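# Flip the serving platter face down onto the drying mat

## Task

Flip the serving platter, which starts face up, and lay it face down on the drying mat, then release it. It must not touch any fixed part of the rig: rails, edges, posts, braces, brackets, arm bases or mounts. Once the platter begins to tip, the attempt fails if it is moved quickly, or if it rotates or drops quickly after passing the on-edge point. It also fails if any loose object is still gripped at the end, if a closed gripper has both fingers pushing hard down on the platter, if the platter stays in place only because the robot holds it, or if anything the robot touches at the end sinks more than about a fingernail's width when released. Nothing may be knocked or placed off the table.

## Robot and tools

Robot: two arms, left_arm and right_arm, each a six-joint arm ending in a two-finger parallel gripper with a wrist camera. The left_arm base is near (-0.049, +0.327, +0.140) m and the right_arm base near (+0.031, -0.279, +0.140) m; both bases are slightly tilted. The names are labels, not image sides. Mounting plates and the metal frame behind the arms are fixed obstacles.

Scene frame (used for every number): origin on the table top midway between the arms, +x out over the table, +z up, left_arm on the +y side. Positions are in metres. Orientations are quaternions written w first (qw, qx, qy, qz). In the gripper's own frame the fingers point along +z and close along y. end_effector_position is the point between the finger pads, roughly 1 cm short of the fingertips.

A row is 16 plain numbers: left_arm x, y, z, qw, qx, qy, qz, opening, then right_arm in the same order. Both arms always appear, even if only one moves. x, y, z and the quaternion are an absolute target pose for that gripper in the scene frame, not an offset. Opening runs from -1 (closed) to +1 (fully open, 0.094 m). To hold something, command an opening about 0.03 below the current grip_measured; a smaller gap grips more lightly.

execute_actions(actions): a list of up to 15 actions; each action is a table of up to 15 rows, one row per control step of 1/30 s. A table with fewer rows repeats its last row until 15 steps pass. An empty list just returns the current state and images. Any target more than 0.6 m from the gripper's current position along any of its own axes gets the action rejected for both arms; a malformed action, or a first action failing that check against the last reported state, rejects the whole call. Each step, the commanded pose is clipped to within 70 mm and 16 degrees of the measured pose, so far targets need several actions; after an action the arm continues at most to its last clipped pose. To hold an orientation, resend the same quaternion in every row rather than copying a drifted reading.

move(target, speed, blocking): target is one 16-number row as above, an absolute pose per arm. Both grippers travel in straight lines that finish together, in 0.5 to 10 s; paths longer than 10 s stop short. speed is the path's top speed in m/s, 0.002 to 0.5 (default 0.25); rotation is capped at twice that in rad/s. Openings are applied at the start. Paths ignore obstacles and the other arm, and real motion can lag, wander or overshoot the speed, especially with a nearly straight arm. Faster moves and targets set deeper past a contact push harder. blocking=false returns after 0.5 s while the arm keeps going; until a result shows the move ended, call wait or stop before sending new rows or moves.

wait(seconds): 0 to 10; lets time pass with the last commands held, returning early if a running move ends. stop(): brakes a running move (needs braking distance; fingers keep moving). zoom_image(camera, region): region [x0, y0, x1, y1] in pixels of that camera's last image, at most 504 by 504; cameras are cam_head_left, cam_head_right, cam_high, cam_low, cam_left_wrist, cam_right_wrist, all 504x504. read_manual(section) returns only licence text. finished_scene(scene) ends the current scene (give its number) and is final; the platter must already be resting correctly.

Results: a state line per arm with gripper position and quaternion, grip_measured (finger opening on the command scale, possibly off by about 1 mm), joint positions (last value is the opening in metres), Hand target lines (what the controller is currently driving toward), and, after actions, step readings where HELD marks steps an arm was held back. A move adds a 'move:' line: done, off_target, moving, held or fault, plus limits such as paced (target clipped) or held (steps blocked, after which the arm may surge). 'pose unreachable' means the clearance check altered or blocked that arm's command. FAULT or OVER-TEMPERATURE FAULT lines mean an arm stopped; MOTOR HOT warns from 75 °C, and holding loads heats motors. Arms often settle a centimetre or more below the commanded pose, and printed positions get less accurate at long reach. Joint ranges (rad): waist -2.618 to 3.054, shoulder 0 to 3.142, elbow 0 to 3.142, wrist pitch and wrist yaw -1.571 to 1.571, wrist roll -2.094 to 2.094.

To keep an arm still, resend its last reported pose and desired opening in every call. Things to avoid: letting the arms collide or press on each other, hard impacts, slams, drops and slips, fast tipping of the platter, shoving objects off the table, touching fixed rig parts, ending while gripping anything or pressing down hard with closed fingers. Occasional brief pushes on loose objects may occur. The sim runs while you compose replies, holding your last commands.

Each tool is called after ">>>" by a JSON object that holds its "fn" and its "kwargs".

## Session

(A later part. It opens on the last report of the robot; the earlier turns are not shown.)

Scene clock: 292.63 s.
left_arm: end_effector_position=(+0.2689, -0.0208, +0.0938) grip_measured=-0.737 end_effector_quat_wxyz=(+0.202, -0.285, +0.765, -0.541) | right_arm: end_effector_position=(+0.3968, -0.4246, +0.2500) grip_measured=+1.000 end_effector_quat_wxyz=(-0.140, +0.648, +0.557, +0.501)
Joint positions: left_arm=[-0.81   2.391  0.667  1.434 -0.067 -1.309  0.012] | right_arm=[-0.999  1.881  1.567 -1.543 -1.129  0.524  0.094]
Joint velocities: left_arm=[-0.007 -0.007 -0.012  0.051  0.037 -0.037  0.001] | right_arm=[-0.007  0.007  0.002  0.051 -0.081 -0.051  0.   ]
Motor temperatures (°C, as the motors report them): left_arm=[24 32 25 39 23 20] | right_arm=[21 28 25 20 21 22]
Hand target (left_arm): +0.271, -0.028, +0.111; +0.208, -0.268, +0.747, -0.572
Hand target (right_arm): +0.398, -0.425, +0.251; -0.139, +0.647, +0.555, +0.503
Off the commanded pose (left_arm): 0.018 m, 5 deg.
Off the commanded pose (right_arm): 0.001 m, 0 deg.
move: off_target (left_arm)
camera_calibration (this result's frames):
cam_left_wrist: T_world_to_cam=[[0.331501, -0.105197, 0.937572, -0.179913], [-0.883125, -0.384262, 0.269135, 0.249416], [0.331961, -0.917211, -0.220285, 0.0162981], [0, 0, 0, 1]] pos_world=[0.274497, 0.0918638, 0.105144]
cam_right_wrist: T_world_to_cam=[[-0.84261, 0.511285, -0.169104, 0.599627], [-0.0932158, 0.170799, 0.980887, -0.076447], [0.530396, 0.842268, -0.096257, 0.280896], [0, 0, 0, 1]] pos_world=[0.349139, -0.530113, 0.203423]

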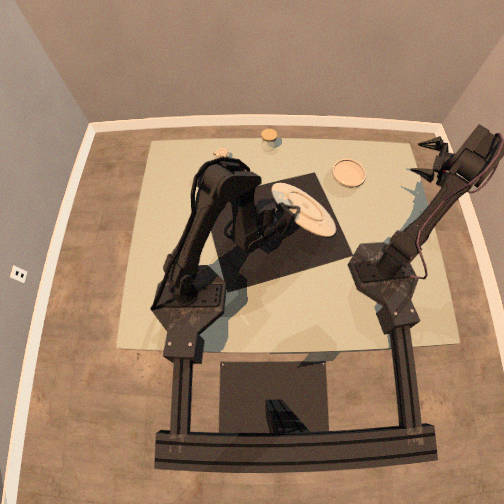

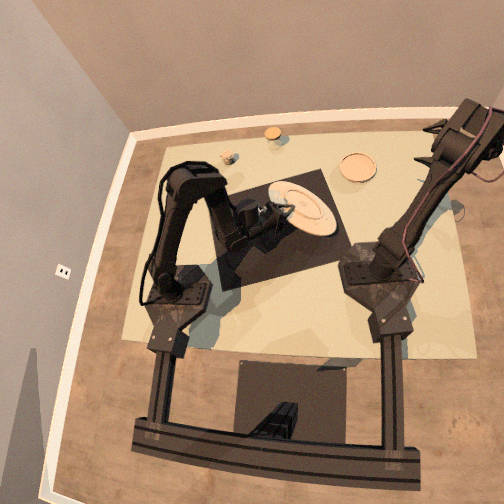

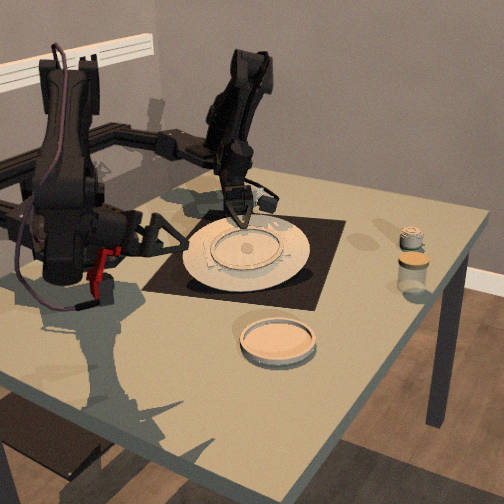

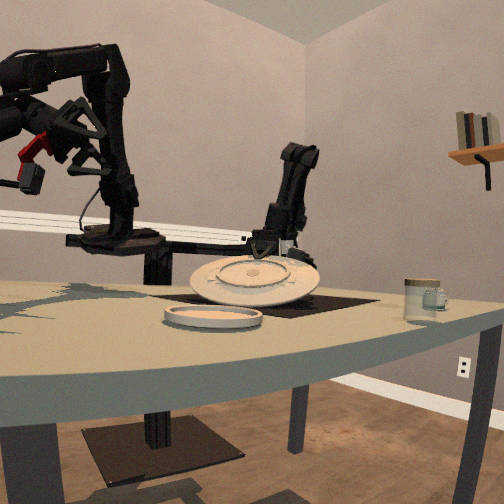

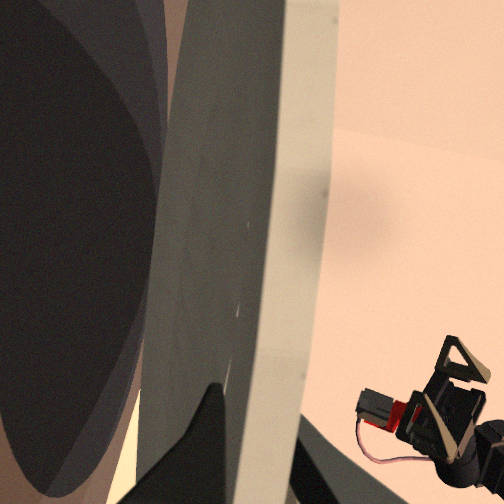

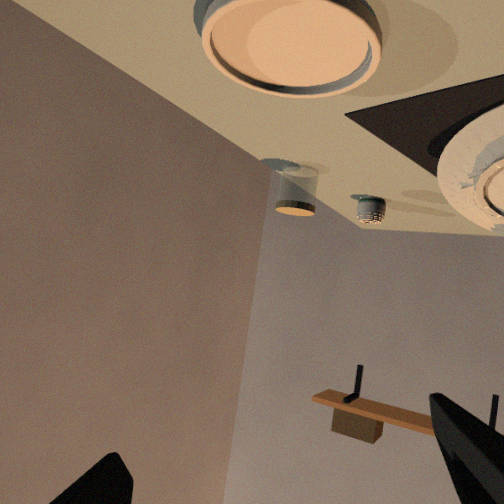

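>>> {"fn": "execute_actions", "kwargs": {"actions": [[[0.271,-0.026,0.108,0.205,-0.278,0.756,-0.557,-0.745,0.3976,-0.4247,0.2509,-0.139,0.647,0.555,0.503,1]],[[0.271,-0.026,0.106,0.202,-0.285,0.765,-0.541,-0.72,0.3976,-0.4247,0.2509,-0.139,0.647,0.555,0.503,1]],[[0.271,-0.026,0.106,0.202,-0.285,0.765,-0.541,-0.67,0.3976,-0.4247,0.2509,-0.139,0.647,0.555,0.503,1]],[[0.271,-0.026,0.106,0.202,-0.285,0.765,-0.541,-0.61,0.3976,-0.4247,0.2509,-0.139,0.647,0.555,0.503,1]],[[0.271,-0.026,0.106,0.202,-0.285,0.765,-0.541,-0.54,0.3976,-0.4247,0.2509,-0.139,0.647,0.555,0.503,1]],[[0.271,-0.026,0.106,0.202,-0.285,0.765,-0.541,-0.47,0.3976,-0.4247,0.2509,-0.139,0.647,0.555,0.503,1]],[[0.271,-0.026,0.106,0.202,-0.285,0.765,-0.541,-0.40,0.3976,-0.4247,0.2509,-0.139,0.647,0.555,0.503,1]],[[0.271,-0.026,0.106,0.202,-0.285,0.765,-0.541,-0.33,0.3976,-0.4247,0.2509,-0.139,0.647,0.555,0.503,1]]]}}

>>> {"fn": "zoom_image", "kwargs": {"camera": "cam_high", "region": [170, 170, 330, 310]}}

Scene clock: 314.50 s.
left_arm: end_effector_position=(+0.2639, -0.0157, +0.0774) grip_measured=-0.332 end_effector_quat_wxyz=(+0.189, -0.295, +0.790, -0.503) | right_arm: end_effector_position=(+0.3968, -0.4246, +0.2500) grip_measured=+1.000 end_effector_quat_wxyz=(-0.140, +0.648, +0.557, +0.501)
Joint positions: left_arm=[-0.812  2.367  0.666  1.318 -0.095 -1.317  0.031] | right_arm=[-0.999  1.881  1.567 -1.543 -1.129  0.524  0.094]
Joint velocities: left_arm=[-0.012  0.002 -0.007 -0.051 -0.037  0.007  0.001] | right_arm=[ 0.007  0.012 -0.007 -0.066 -0.081 -0.022  0.   ]
Motor temperatures (°C, as the motors report them): left_arm=[24 33 24 38 23 20] | right_arm=[21 29 25 20 21 22]
Hand target (left_arm): +0.271, -0.026, +0.105; +0.202, -0.284, +0.766, -0.541
Hand target (right_arm): +0.398, -0.425, +0.251; -0.139, +0.647, +0.555, +0.503
Off the commanded pose (left_arm): 0.031 m, 6 deg.
Off the commanded pose (right_arm): 0.001 m, 0 deg.
Step readings (end_effector_position; steps 1 to 15: 1st action; 16 to 30: 2nd action; 31 to 45: 3rd action; 46 to 60: 4th action; 61 to 75: 5th action; 76 to 90: 6th action; 91 to 105: 7th action; 106 to 120: 8th action):
0: left_arm (+0.2690, -0.0207, +0.0937) | right_arm (+0.3968, -0.4246, +0.2500)
1: left_arm (+0.2689, -0.0206, +0.0933) | right_arm (+0.3968, -0.4246, +0.2500)
2: left_arm (+0.2688, -0.0206, +0.0933) | right_arm (+0.3968, -0.4246, +0.2500)
4: left_arm (+0.2688, -0.0206, +0.0933) | right_arm (+0.3968, -0.4246, +0.2500)
8: left_arm (+0.2688, -0.0206, +0.0933) | right_arm (+0.3968, -0.4246, +0.2500)
15: left_arm (+0.2688, -0.0206, +0.0933) | right_arm (+0.3968, -0.4246, +0.2500)
16: left_arm (+0.2688, -0.0204, +0.0928) | right_arm (+0.3968, -0.4246, +0.2500)
17: left_arm (+0.2691, -0.0203, +0.0931) | right_arm (+0.3968, -0.4246, +0.2500)
19: left_arm (+0.2692, -0.0205, +0.0937) | right_arm (+0.3968, -0.4246, +0.2500)
23: left_arm (+0.2693, -0.0204, +0.0937) | right_arm (+0.3968, -0.4246, +0.2500)
30: left_arm (+0.2694, -0.0204, +0.0937) | right_arm (+0.3968, -0.4246, +0.2500)
31: left_arm (+0.2693, -0.0202, +0.0931) | right_arm (+0.3968, -0.4246, +0.2500)
32: left_arm (+0.2688, -0.0196, +0.0911) | right_arm (+0.3968, -0.4246, +0.2500)
34: left_arm (+0.2682, -0.0192, +0.0900) | right_arm (+0.3968, -0.4246, +0.2500)
38: left_arm (+0.2682, -0.0191, +0.0898) | right_arm (+0.3968, -0.4246, +0.2500)
45: left_arm (+0.2682, -0.0191, +0.0898) | right_arm (+0.3968, -0.4246, +0.2500)
46: left_arm (+0.2681, -0.0190, +0.0894) | right_arm (+0.3968, -0.4246, +0.2500)
47: left_arm (+0.2677, -0.0186, +0.0881) | right_arm (+0.3968, -0.4246, +0.2500)
49: left_arm (+0.2663, -0.0177, +0.0843) | right_arm (+0.3968, -0.4246, +0.2500)
53: left_arm (+0.2662, -0.0176, +0.0840) | right_arm (+0.3968, -0.4246, +0.2500)
60: left_arm (+0.2662, -0.0176, +0.0840) | right_arm (+0.3968, -0.4246, +0.2500)
61: left_arm (+0.2661, -0.0176, +0.0837) | right_arm (+0.3968, -0.4246, +0.2500)
62: left_arm (+0.2659, -0.0173, +0.0830) | right_arm (+0.3968, -0.4246, +0.2500)
64: left_arm (+0.2652, -0.0167, +0.0809) | right_arm (+0.3968, -0.4246, +0.2500)
68: left_arm (+0.2646, -0.0162, +0.0792) | right_arm (+0.3968, -0.4246, +0.2500)
75: left_arm (+0.2644, -0.0160, +0.0785) | right_arm (+0.3968, -0.4246, +0.2500)
76: left_arm (+0.2643, -0.0160, +0.0784) | right_arm (+0.3968, -0.4246, +0.2500)
77: left_arm (+0.2643, -0.0160, +0.0783) | right_arm (+0.3968, -0.4246, +0.2500)
79: left_arm (+0.2642, -0.0159, +0.0780) | right_arm (+0.3968, -0.4246, +0.2500)
83: left_arm (+0.2642, -0.0159, +0.0780) | right_arm (+0.3968, -0.4246, +0.2500)
90: left_arm (+0.2642, -0.0159, +0.0780) | right_arm (+0.3968, -0.4246, +0.2500)
91: left_arm (+0.2642, -0.0159, +0.0780) | right_arm (+0.3968, -0.4246, +0.2500)
92: left_arm (+0.2641, -0.0158, +0.0779) | right_arm (+0.3968, -0.4246, +0.2500)
94: left_arm (+0.2640, -0.0158, +0.0776) | right_arm (+0.3968, -0.4246, +0.2500)
98: left_arm (+0.2640, -0.0158, +0.0776) | right_arm (+0.3968, -0.4246, +0.2500)
105: left_arm (+0.2640, -0.0158, +0.0776) | right_arm (+0.3968, -0.4246, +0.2500)
106: left_arm (+0.2640, -0.0158, +0.0776) | right_arm (+0.3968, -0.4246, +0.2500)
107: left_arm (+0.2640, -0.0157, +0.0775) | right_arm (+0.3968, -0.4246, +0.2500)
109: left_arm (+0.2639, -0.0157, +0.0774) | right_arm (+0.3968, -0.4246, +0.2500)
113: left_arm (+0.2639, -0.0157, +0.0774) | right_arm (+0.3968, -0.4246, +0.2500)
120: end_effector_position above
camera_calibration (this result's frames):
cam_left_wrist: T_world_to_cam=[[0.38925, -0.171326, 0.905059, -0.176068], [-0.864663, -0.406691, 0.29489, 0.244204], [0.317557, -0.897357, -0.306444, 0.0298143], [0, 0, 0, 1]] pos_world=[0.270221, 0.0959043, 0.0964756]
cam_right_wrist: T_world_to_cam=[[-0.84261, 0.511285, -0.169104, 0.599627], [-0.0932158, 0.170799, 0.980887, -0.076447], [0.530396, 0.842268, -0.096257, 0.280896], [0, 0, 0, 1]] pos_world=[0.349139, -0.530113, 0.203423]

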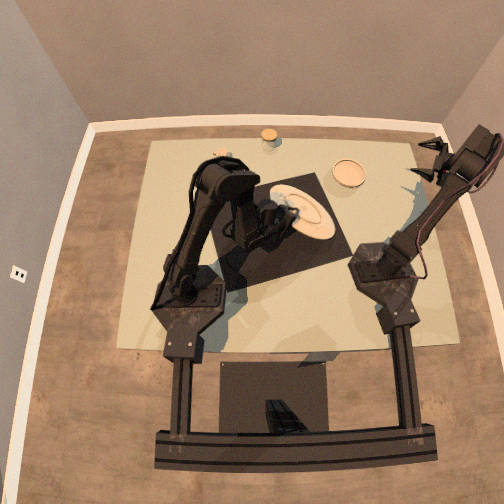

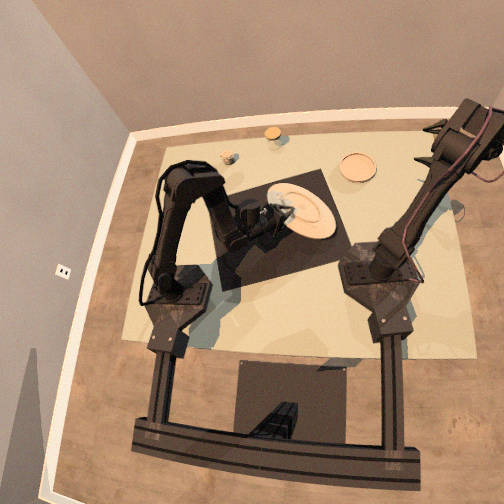

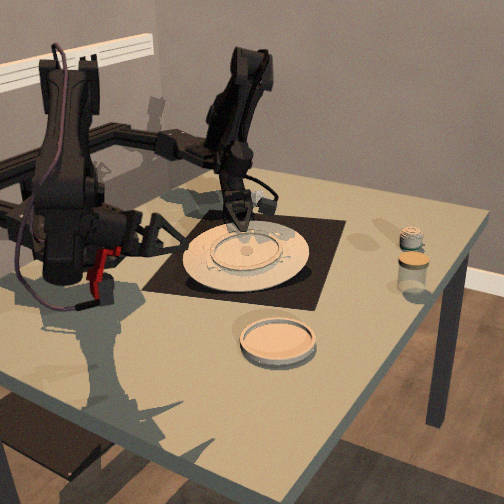

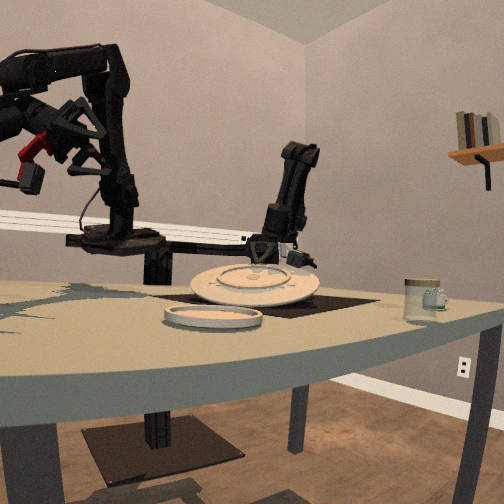

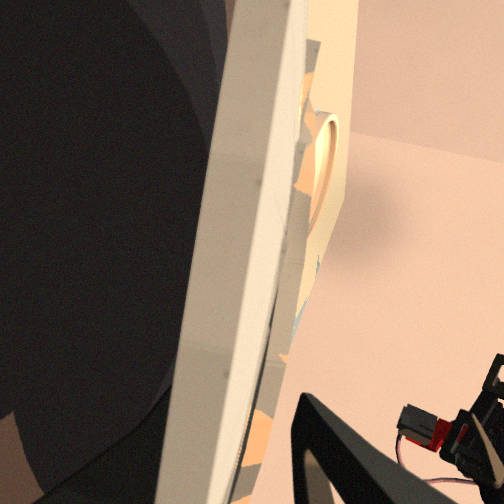

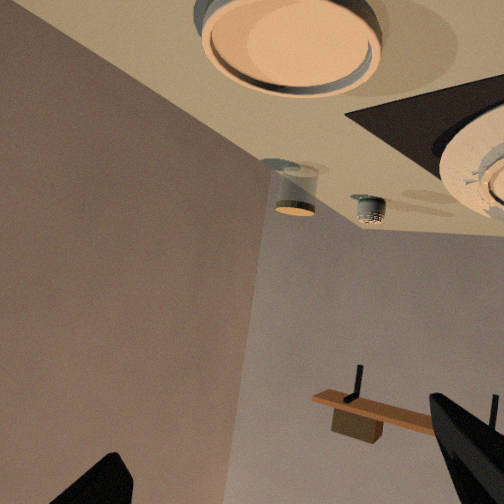

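Region (170, 170, 330, 310) of cam_high's 504x504 image, scaled by 3.150, with more detail than that image has; it fills the top 441 rows of this view, and the rest is white.

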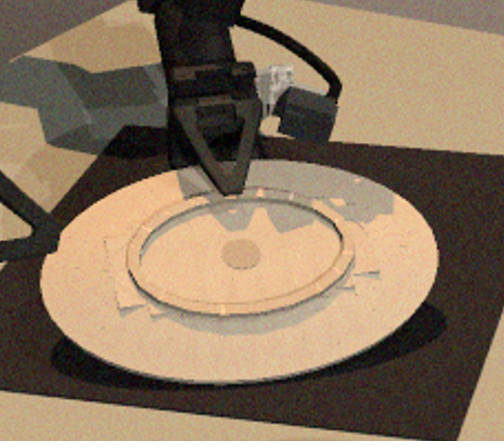

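>>> {"fn": "execute_actions", "kwargs": {"actions": [[[0.271,-0.026,0.106,0.202,-0.285,0.765,-0.541,-0.26,0.3976,-0.4247,0.2509,-0.139,0.647,0.555,0.503,1]],[[0.271,-0.026,0.106,0.202,-0.285,0.765,-0.541,-0.19,0.3976,-0.4247,0.2509,-0.139,0.647,0.555,0.503,1]],[[0.271,-0.026,0.106,0.202,-0.285,0.765,-0.541,-0.12,0.3976,-0.4247,0.2509,-0.139,0.647,0.555,0.503,1]],[[0.271,-0.026,0.106,0.202,-0.285,0.765,-0.541,-0.05,0.3976,-0.4247,0.2509,-0.139,0.647,0.555,0.503,1]]]}}

>>> {"fn": "move", "kwargs": {"target": [0.253,-0.018,0.055,0.171,-0.296,0.814,-0.470,-0.05,0.3976,-0.4247,0.2509,-0.139,0.647,0.555,0.503,1], "speed": 0.012}}

>>> {"fn": "zoom_image", "kwargs": {"camera": "cam_high", "region": [170, 170, 330, 310]}}

Scene clock: 328.73 s.
left_arm: end_effector_position=(+0.2637, -0.0156, +0.0770) grip_measured=-0.052 end_effector_quat_wxyz=(+0.189, -0.295, +0.791, -0.503) | right_arm: end_effector_position=(+0.3968, -0.4246, +0.2500) grip_measured=+1.000 end_effector_quat_wxyz=(-0.140, +0.648, +0.557, +0.501)
Joint positions: left_arm=[-0.812  2.367  0.666  1.317 -0.095 -1.317  0.045] | right_arm=[-0.999  1.881  1.567 -1.543 -1.129  0.524  0.094]
Joint velocities: left_arm=[ 0.017 -0.002 -0.002  0.022 -0.037  0.007  0.   ] | right_arm=[-0.007 -0.012 -0.007 -0.007 -0.022  0.007  0.   ]
Motor temperatures (°C, as the motors report them): left_arm=[24 33 24 39 23 20] | right_arm=[21 29 25 20 21 22]
Hand target (left_arm): +0.271, -0.026, +0.105; +0.202, -0.284, +0.766, -0.541
Hand target (right_arm): +0.398, -0.425, +0.251; -0.139, +0.647, +0.555, +0.503
Off the commanded pose (left_arm): 0.032 m, 6 deg.
Off the commanded pose (right_arm): 0.001 m, 0 deg.
Step readings (end_effector_position; steps 1 to 15: 1st action; 16 to 30: 2nd action; 31 to 45: 3rd action; 46 to 60: 4th action):
0: left_arm (+0.2639, -0.0157, +0.0774) | right_arm (+0.3968, -0.4246, +0.2500)
1: left_arm (+0.2639, -0.0157, +0.0773) | right_arm (+0.3968, -0.4246, +0.2500)
2: left_arm (+0.2639, -0.0157, +0.0773) | right_arm (+0.3968, -0.4246, +0.2500)
4: left_arm (+0.2638, -0.0157, +0.0771) | right_arm (+0.3968, -0.4246, +0.2500)
8: left_arm (+0.2638, -0.0157, +0.0771) | right_arm (+0.3968, -0.4246, +0.2500)
15: left_arm (+0.2638, -0.0157, +0.0771) | right_arm (+0.3968, -0.4246, +0.2500)
16: left_arm (+0.2638, -0.0157, +0.0771) | right_arm (+0.3968, -0.4246, +0.2500)
17: left_arm (+0.2638, -0.0157, +0.0771) | right_arm (+0.3968, -0.4246, +0.2500)
19: left_arm (+0.2637, -0.0157, +0.0770) | right_arm (+0.3968, -0.4246, +0.2500)
23: left_arm (+0.2637, -0.0157, +0.0770) | right_arm (+0.3968, -0.4246, +0.2500)
30: left_arm (+0.2637, -0.0157, +0.0770) | right_arm (+0.3968, -0.4246, +0.2500)
31: left_arm (+0.2637, -0.0157, +0.0770) | right_arm (+0.3968, -0.4246, +0.2500)
32: left_arm (+0.2637, -0.0156, +0.0770) | right_arm (+0.3968, -0.4246, +0.2500)
34: left_arm (+0.2637, -0.0156, +0.0770) | right_arm (+0.3968, -0.4246, +0.2500)
38: left_arm (+0.2637, -0.0156, +0.0770) | right_arm (+0.3968, -0.4246, +0.2500)
45: left_arm (+0.2637, -0.0156, +0.0770) | right_arm (+0.3968, -0.4246, +0.2500)
46: left_arm (+0.2637, -0.0156, +0.0770) | right_arm (+0.3968, -0.4246, +0.2500)
47: left_arm (+0.2637, -0.0156, +0.0770) | right_arm (+0.3968, -0.4246, +0.2500)
49: left_arm (+0.2637, -0.0156, +0.0770) | right_arm (+0.3968, -0.4246, +0.2500)
53: left_arm (+0.2637, -0.0156, +0.0770) | right_arm (+0.3968, -0.4246, +0.2500)
60: end_effector_position above
camera_calibration (this result's frames):
cam_left_wrist: T_world_to_cam=[[0.39028, -0.172757, 0.904343, -0.175836], [-0.864504, -0.406658, 0.295403, 0.244086], [0.316725, -0.897098, -0.308059, 0.0301655], [0, 0, 0, 1]] pos_world=[0.270085, 0.0959441, 0.0962051]
cam_right_wrist: T_world_to_cam=[[-0.84261, 0.511285, -0.169104, 0.599627], [-0.0932158, 0.170799, 0.980887, -0.076447], [0.530396, 0.842268, -0.096257, 0.280896], [0, 0, 0, 1]] pos_world=[0.349139, -0.530113, 0.203423]

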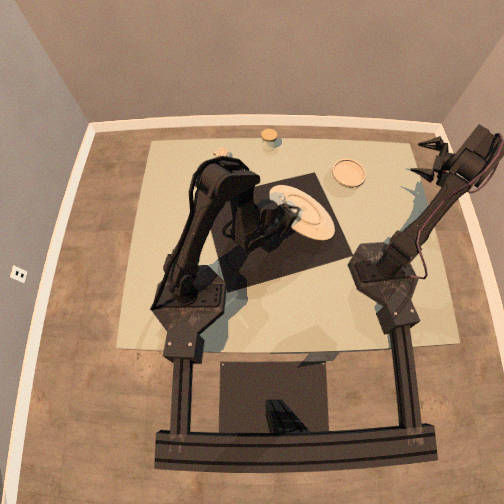

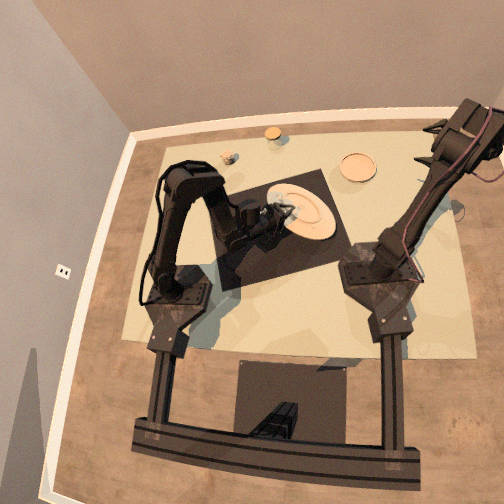

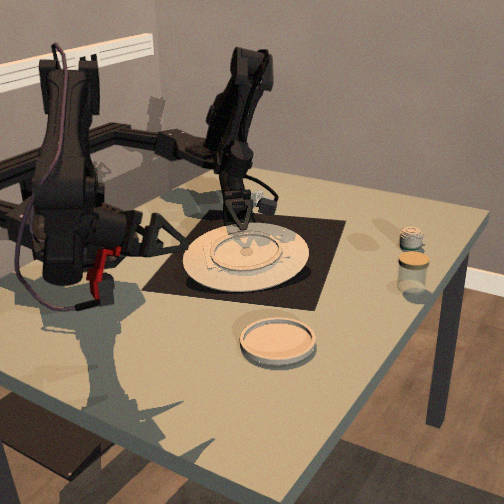

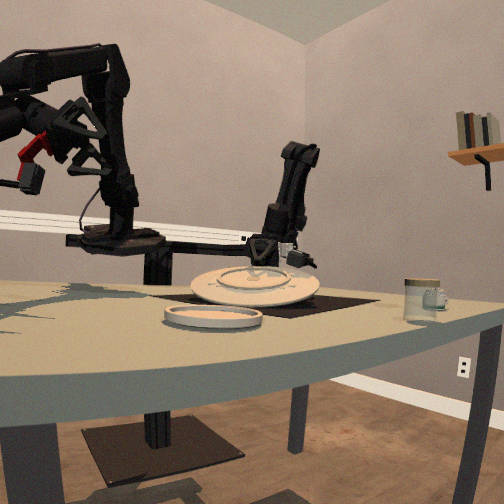

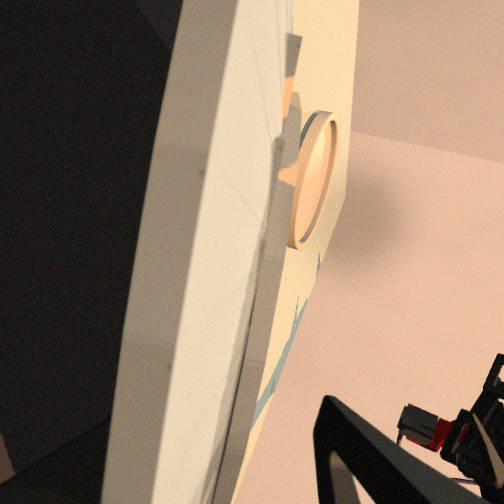

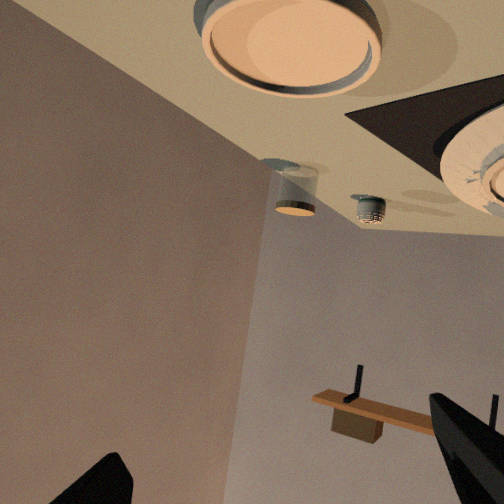

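Scene clock: 332.60 s.
left_arm: end_effector_position=(+0.2438, -0.0052, +0.0387) grip_measured=-0.052 end_effector_quat_wxyz=(+0.156, -0.302, +0.830, -0.443) | right_arm: end_effector_position=(+0.3967, -0.4246, +0.2499) grip_measured=+1.000 end_effector_quat_wxyz=(-0.140, +0.648, +0.557, +0.500)
Joint positions: left_arm=[-0.812  2.39   0.666  1.181 -0.11  -1.333  0.045] | right_arm=[-0.999  1.881  1.567 -1.543 -1.129  0.524  0.094]
Joint velocities: left_arm=[ 0.002  0.012 -0.007  0.007  0.066  0.022  0.001] | right_arm=[ 0.007  0.012  0.002 -0.022  0.11  -0.037  0.   ]
Motor temperatures (°C, as the motors report them): left_arm=[24 33 24 39 23 20] | right_arm=[21 29 25 20 21 22]
Hand target (left_arm): +0.252, -0.017, +0.055; +0.171, -0.297, +0.814, -0.470
Hand target (right_arm): +0.398, -0.425, +0.251; -0.139, +0.647, +0.555, +0.503
Off the commanded pose (left_arm): 0.023 m, 4 deg.
Off the commanded pose (right_arm): 0.001 m, 0 deg.
move: off_target (left_arm)
camera_calibration (this result's frames):
cam_left_wrist: T_world_to_cam=[[0.480871, -0.279389, 0.831086, -0.151474], [-0.838388, -0.423973, 0.342568, 0.234147], [0.256648, -0.861504, -0.438113, 0.0538865], [0, 0, 0, 1]] pos_world=[0.255315, 0.103375, 0.0692856]
cam_right_wrist: T_world_to_cam=[[-0.842752, 0.511088, -0.168991, 0.599523], [-0.0929967, 0.170981, 0.980876, -0.0764095], [0.530208, 0.842351, -0.0965656, 0.281102], [0, 0, 0, 1]] pos_world=[0.349101, -0.530131, 0.203407]

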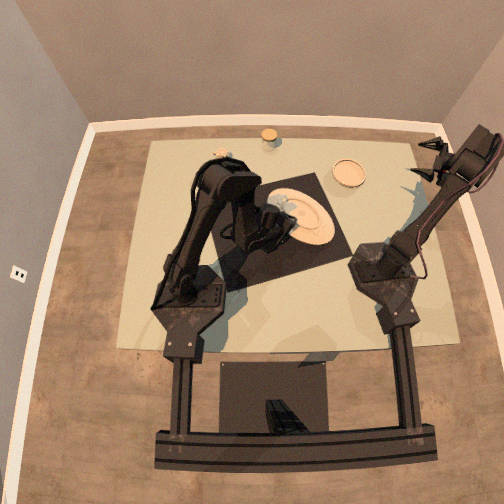

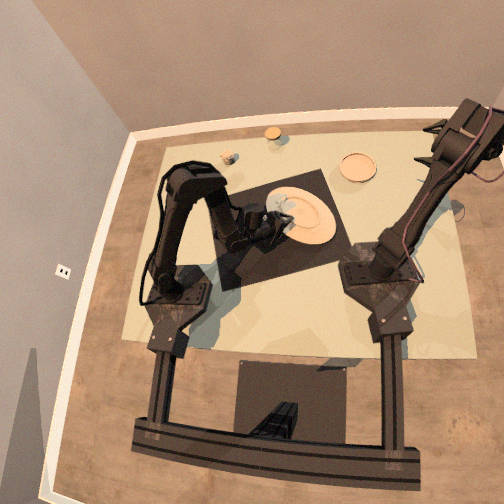

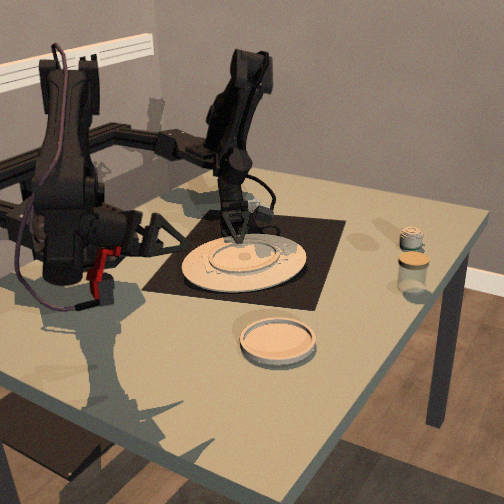

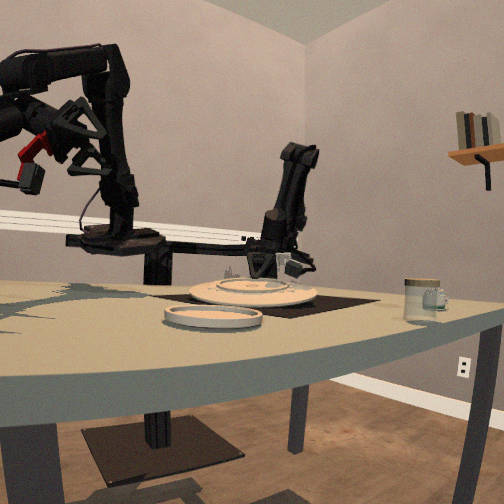

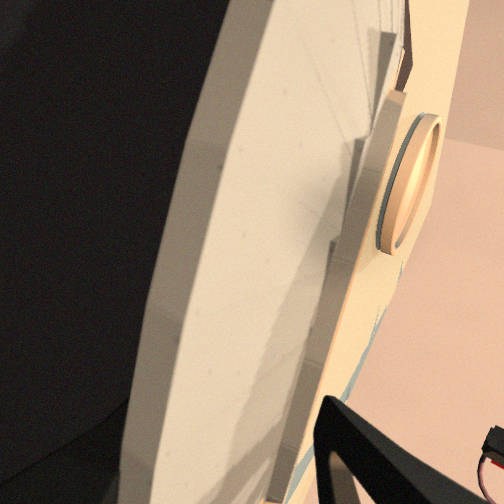

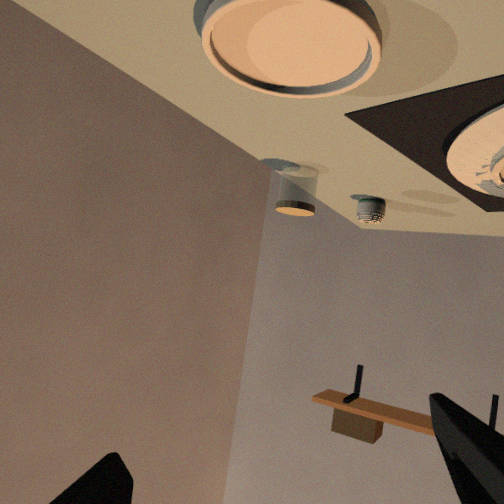

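Region (170, 170, 330, 310) of cam_high's 504x504 image, scaled by 3.150, with more detail than that image has; it fills the top 441 rows of this view, and the rest is white.

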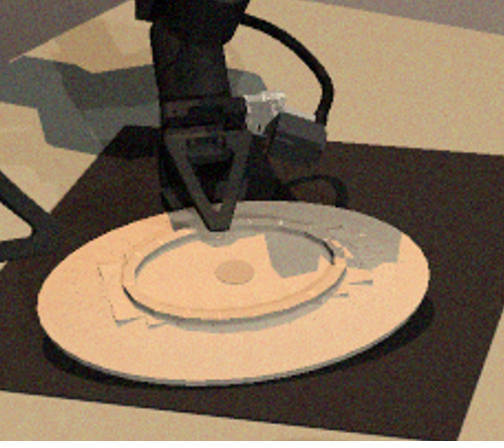

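>>> {"fn": "execute_actions", "kwargs": {"actions": [[[0.252,-0.017,0.054,0.171,-0.296,0.814,-0.470,0.02,0.3976,-0.4247,0.2509,-0.139,0.647,0.555,0.503,1]],[[0.252,-0.017,0.053,0.171,-0.296,0.814,-0.470,0.09,0.3976,-0.4247,0.2509,-0.139,0.647,0.555,0.503,1]],[[0.252,-0.017,0.052,0.171,-0.296,0.814,-0.470,0.16,0.3976,-0.4247,0.2509,-0.139,0.647,0.555,0.503,1]],[[0.252,-0.017,0.052,0.171,-0.296,0.814,-0.470,0.23,0.3976,-0.4247,0.2509,-0.139,0.647,0.555,0.503,1]],[[0.252,-0.017,0.052,0.171,-0.296,0.814,-0.470,0.30,0.3976,-0.4247,0.2509,-0.139,0.647,0.555,0.503,1]],[[0.252,-0.017,0.052,0.171,-0.296,0.814,-0.470,0.37,0.3976,-0.4247,0.2509,-0.139,0.647,0.555,0.503,1]],[[0.252,-0.017,0.052,0.171,-0.296,0.814,-0.470,0.44,0.3976,-0.4247,0.2509,-0.139,0.647,0.555,0.503,1]],[[0.252,-0.017,0.052,0.171,-0.296,0.814,-0.470,0.51,0.3976,-0.4247,0.2509,-0.139,0.647,0.555,0.503,1]]]}}

>>> {"fn": "zoom_image", "kwargs": {"camera": "cam_low", "region": [170, 230, 330, 320]}}

Scene clock: 349.63 s.
left_arm: end_effector_position=(+0.2426, -0.0051, +0.0361) grip_measured=+0.507 end_effector_quat_wxyz=(+0.156, -0.302, +0.829, -0.444) | right_arm: end_effector_position=(+0.3967, -0.4246, +0.2499) grip_measured=+1.000 end_effector_quat_wxyz=(-0.140, +0.648, +0.557, +0.500)
Joint positions: left_arm=[-0.812  2.405  0.666  1.199 -0.109 -1.333  0.071] | right_arm=[-0.999  1.881  1.567 -1.543 -1.129  0.524  0.094]
Joint velocities: left_arm=[-0.002 -0.017  0.012 -0.007  0.007  0.022 -0.   ] | right_arm=[-0.002 -0.017  0.007  0.037  0.051 -0.081  0.   ]
Motor temperatures (°C, as the motors report them): left_arm=[24 33 24 38 23 20] | right_arm=[21 29 25 20 21 22]
Hand target (left_arm): +0.252, -0.017, +0.052; +0.171, -0.296, +0.814, -0.470
Hand target (right_arm): +0.398, -0.425, +0.251; -0.139, +0.647, +0.555, +0.503
Off the commanded pose (left_arm): 0.022 m, 4 deg.
Off the commanded pose (right_arm): 0.001 m, 0 deg.
Step readings (end_effector_position; steps 1 to 15: 1st action; 16 to 30: 2nd action; 31 to 45: 3rd action; 46 to 60: 4th action; 61 to 75: 5th action; 76 to 90: 6th action; 91 to 105: 7th action; 106 to 120: 8th action):
0: left_arm (+0.2437, -0.0052, +0.0386) | right_arm (+0.3967, -0.4246, +0.2499)
1: left_arm (+0.2437, -0.0052, +0.0385) | right_arm (+0.3967, -0.4246, +0.2499)
2: left_arm (+0.2437, -0.0052, +0.0385) | right_arm (+0.3967, -0.4246, +0.2499)
4: left_arm (+0.2435, -0.0050, +0.0381) | right_arm (+0.3967, -0.4246, +0.2499)
8: left_arm (+0.2425, -0.0047, +0.0364) | right_arm (+0.3967, -0.4246, +0.2499)
15: left_arm (+0.2423, -0.0046, +0.0359) | right_arm (+0.3967, -0.4246, +0.2499)
16: left_arm (+0.2423, -0.0046, +0.0359) | right_arm (+0.3967, -0.4246, +0.2499)
17: left_arm (+0.2423, -0.0046, +0.0359) | right_arm (+0.3967, -0.4246, +0.2499)
19: left_arm (+0.2423, -0.0046, +0.0359) | right_arm (+0.3967, -0.4246, +0.2499)
23: left_arm (+0.2423, -0.0046, +0.0359) | right_arm (+0.3967, -0.4246, +0.2499)
30: left_arm (+0.2423, -0.0046, +0.0359) | right_arm (+0.3967, -0.4246, +0.2499)
31: left_arm (+0.2423, -0.0046, +0.0359) | right_arm (+0.3967, -0.4246, +0.2499)
32: left_arm (+0.2423, -0.0046, +0.0360) | right_arm (+0.3967, -0.4246, +0.2499)
34: left_arm (+0.2419, -0.0044, +0.0352) | right_arm (+0.3967, -0.4246, +0.2499)
38: left_arm (+0.2405, -0.0039, +0.0328) | right_arm (+0.3967, -0.4246, +0.2499)
45: left_arm (+0.2403, -0.0038, +0.0325) | right_arm (+0.3967, -0.4246, +0.2499)
46: left_arm (+0.2403, -0.0038, +0.0325) | right_arm (+0.3967, -0.4246, +0.2499)
47: left_arm (+0.2403, -0.0038, +0.0325) | right_arm (+0.3967, -0.4246, +0.2499)
49: left_arm (+0.2403, -0.0038, +0.0325) | right_arm (+0.3967, -0.4246, +0.2499)
53: left_arm (+0.2403, -0.0038, +0.0325) | right_arm (+0.3967, -0.4246, +0.2499)
60: left_arm (+0.2403, -0.0038, +0.0325) | right_arm (+0.3967, -0.4246, +0.2499)
61: left_arm (+0.2403, -0.0038, +0.0326) | right_arm (+0.3967, -0.4246, +0.2499)
62: left_arm (+0.2405, -0.0039, +0.0328) | right_arm (+0.3967, -0.4246, +0.2499)
64: left_arm (+0.2407, -0.0040, +0.0331) | right_arm (+0.3967, -0.4246, +0.2499)
68: left_arm (+0.2407, -0.0040, +0.0331) | right_arm (+0.3967, -0.4246, +0.2499)
75: left_arm (+0.2407, -0.0040, +0.0331) | right_arm (+0.3967, -0.4246, +0.2499)
76: left_arm (+0.2408, -0.0040, +0.0332) | right_arm (+0.3967, -0.4246, +0.2499)
77: left_arm (+0.2410, -0.0042, +0.0336) | right_arm (+0.3967, -0.4246, +0.2499)
79: left_arm (+0.2412, -0.0043, +0.0339) | right_arm (+0.3967, -0.4246, +0.2499)
83: left_arm (+0.2412, -0.0043, +0.0339) | right_arm (+0.3967, -0.4246, +0.2499)
90: left_arm (+0.2412, -0.0043, +0.0339) | right_arm (+0.3967, -0.4246, +0.2499)
91: left_arm (+0.2414, -0.0044, +0.0342) | right_arm (+0.3967, -0.4246, +0.2499)
92: left_arm (+0.2416, -0.0045, +0.0345) | right_arm (+0.3967, -0.4246, +0.2499)
94: left_arm (+0.2418, -0.0046, +0.0348) | right_arm (+0.3967, -0.4246, +0.2499)
98: left_arm (+0.2418, -0.0046, +0.0348) | right_arm (+0.3967, -0.4246, +0.2499)
105: left_arm (+0.2418, -0.0046, +0.0348) | right_arm (+0.3967, -0.4246, +0.2499)
106: left_arm (+0.2421, -0.0048, +0.0353) | right_arm (+0.3967, -0.4246, +0.2499)
107: left_arm (+0.2424, -0.0050, +0.0358) | right_arm (+0.3967, -0.4246, +0.2499)
109: left_arm (+0.2425, -0.0050, +0.0360) | right_arm (+0.3967, -0.4246, +0.2499)
113: left_arm (+0.2426, -0.0051, +0.0361) | right_arm (+0.3967, -0.4246, +0.2499)
120: end_effector_position above
camera_calibration (this result's frames):
cam_left_wrist: T_world_to_cam=[[0.480068, -0.277446, 0.832201, -0.148493], [-0.838561, -0.423702, 0.342479, 0.234146], [0.257586, -0.862264, -0.436061, 0.0528742], [0, 0, 0, 1]] pos_world=[0.254013, 0.103601, 0.0664424]
cam_right_wrist: T_world_to_cam=[[-0.842752, 0.511088, -0.168991, 0.599523], [-0.0929967, 0.170981, 0.980876, -0.0764095], [0.530208, 0.842351, -0.0965656, 0.281102], [0, 0, 0, 1]] pos_world=[0.349101, -0.530131, 0.203407]

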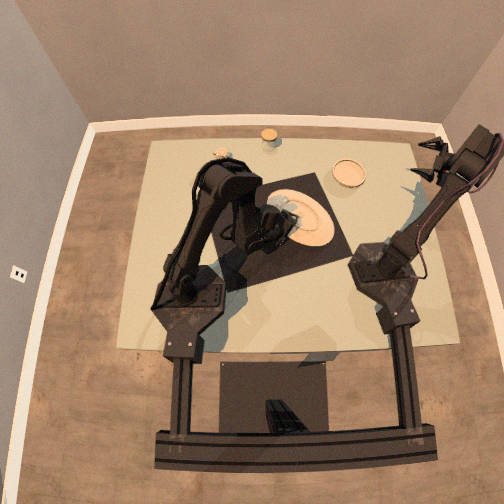

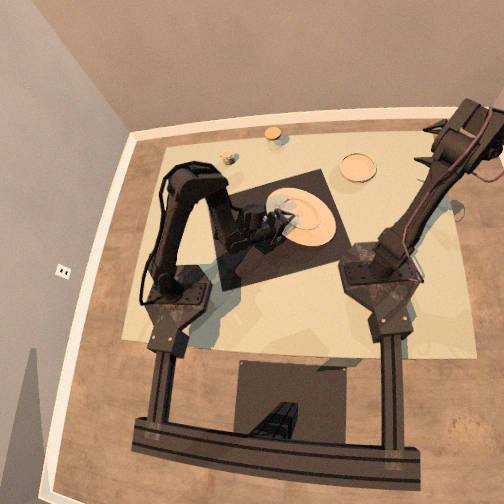

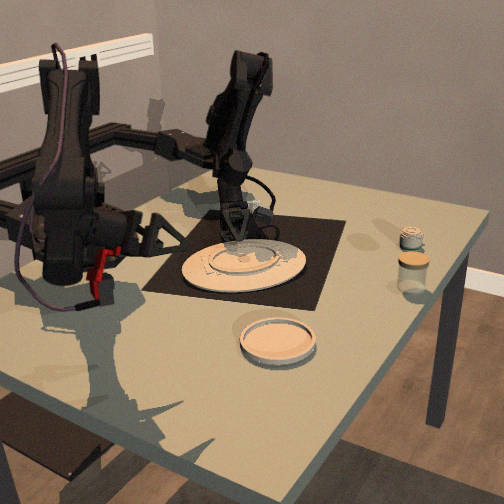

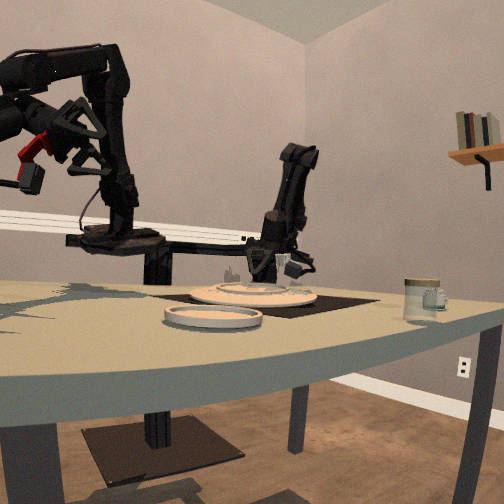

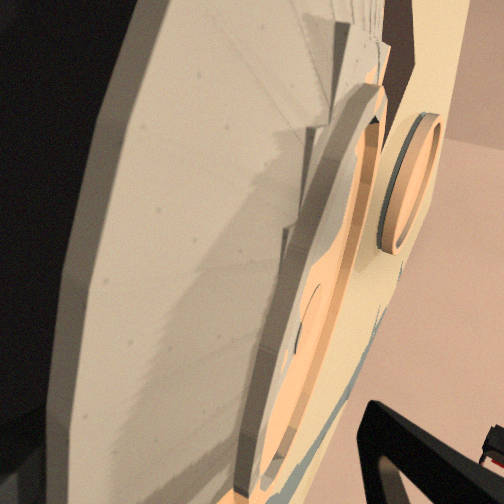

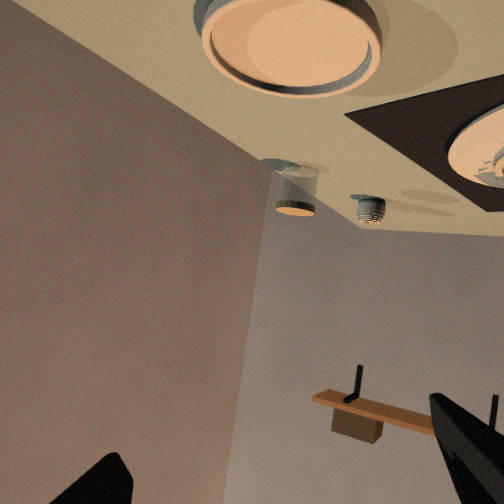

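Region (170, 230, 330, 320) of cam_low's 504x504 image, scaled by 3.150, with more detail than that image has; it fills the top 284 rows of this view, and the rest is white.

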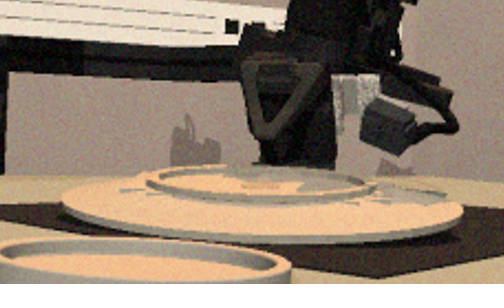

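>>> {"fn": "move", "kwargs": {"target": [0.234,0.005,0.027,0.131,-0.316,0.868,-0.360,0.51,0.3976,-0.4247,0.2509,-0.139,0.647,0.555,0.503,1], "speed": 0.02}}

>>> {"fn": "zoom_image", "kwargs": {"camera": "cam_low", "region": [170, 230, 330, 320]}}

>>> {"fn": "zoom_image", "kwargs": {"camera": "cam_head_right", "region": [220, 170, 350, 280]}}

Scene clock: 363.30 s.
left_arm: end_effector_position=(+0.2386, -0.0005, +0.0327) grip_measured=+0.507 end_effector_quat_wxyz=(+0.130, -0.316, +0.855, -0.389) | right_arm: end_effector_position=(+0.3967, -0.4246, +0.2499) grip_measured=+1.000 end_effector_quat_wxyz=(-0.140, +0.648, +0.557, +0.500)
Joint positions: left_arm=[-0.823  2.304  0.694  0.935 -0.142 -1.369  0.071] | right_arm=[-0.999  1.881  1.567 -1.543 -1.129  0.524  0.094]
Joint velocities: left_arm=[-0.002 -0.007 -0.002  0.051 -0.081 -0.051 -0.001] | right_arm=[-0.007 -0.017  0.017  0.007 -0.037 -0.022  0.   ]
Motor temperatures (°C, as the motors report them): left_arm=[24 33 24 37 23 20] | right_arm=[21 29 25 20 21 22]
Hand target (left_arm): +0.234, +0.006, +0.027; +0.132, -0.317, +0.867, -0.361
Hand target (right_arm): +0.398, -0.425, +0.251; -0.139, +0.647, +0.555, +0.503
Off the commanded pose (left_arm): 0.009 m, 4 deg.
Off the commanded pose (right_arm): 0.001 m, 0 deg.
move: off_target (left_arm)
camera_calibration (this result's frames):
cam_left_wrist: T_world_to_cam=[[0.557265, -0.351643, 0.752199, -0.158408], [-0.802897, -0.459153, 0.380176, 0.224139], [0.211688, -0.815797, -0.538203, 0.0706841], [0, 0, 0, 1]] pos_world=[0.253273, 0.104875, 0.0719842]
cam_right_wrist: T_world_to_cam=[[-0.842752, 0.511088, -0.168991, 0.599523], [-0.0929967, 0.170981, 0.980876, -0.0764095], [0.530208, 0.842351, -0.0965656, 0.281102], [0, 0, 0, 1]] pos_world=[0.349101, -0.530131, 0.203407]

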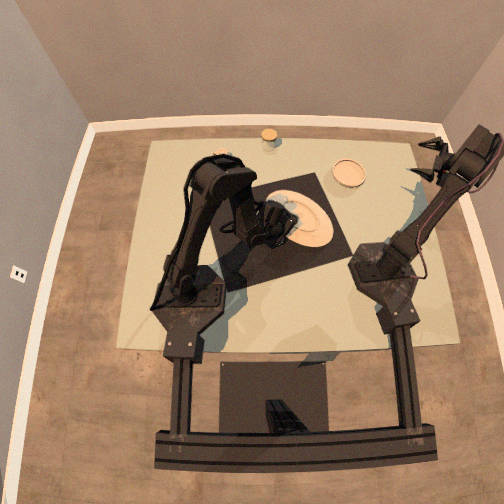

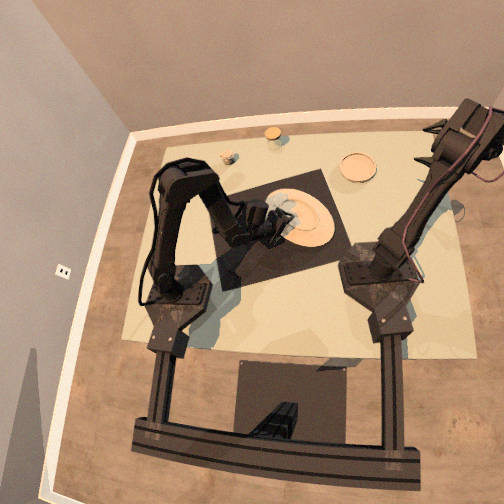

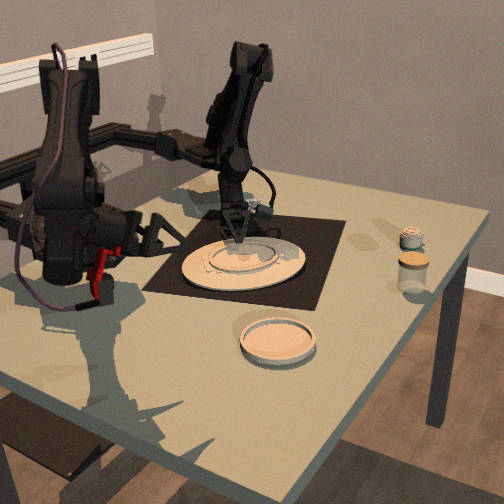

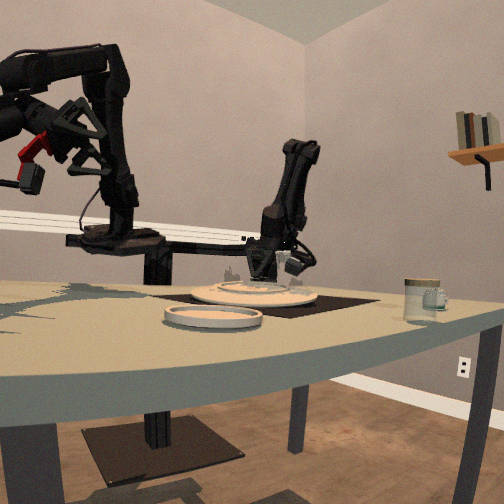

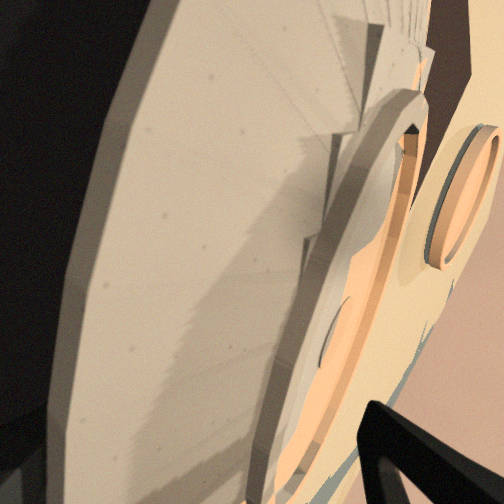

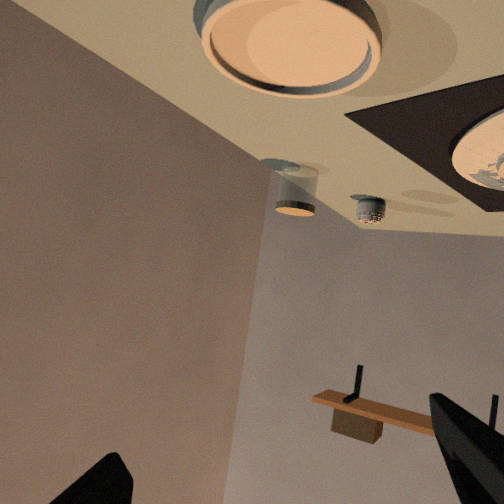

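Region (170, 230, 330, 320) of cam_low's 504x504 image, scaled by 3.150, with more detail than that image has; it fills the top 284 rows of this view, and the rest is white.

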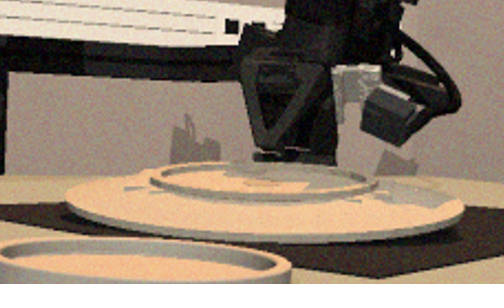

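Region (220, 170, 350, 280) of cam_head_right's 504x504 image, scaled by 3.877, with more detail than that image has; it fills the top 426 rows of this view, and the rest is white.

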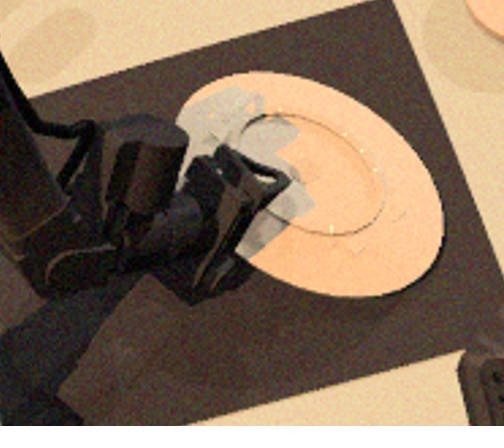

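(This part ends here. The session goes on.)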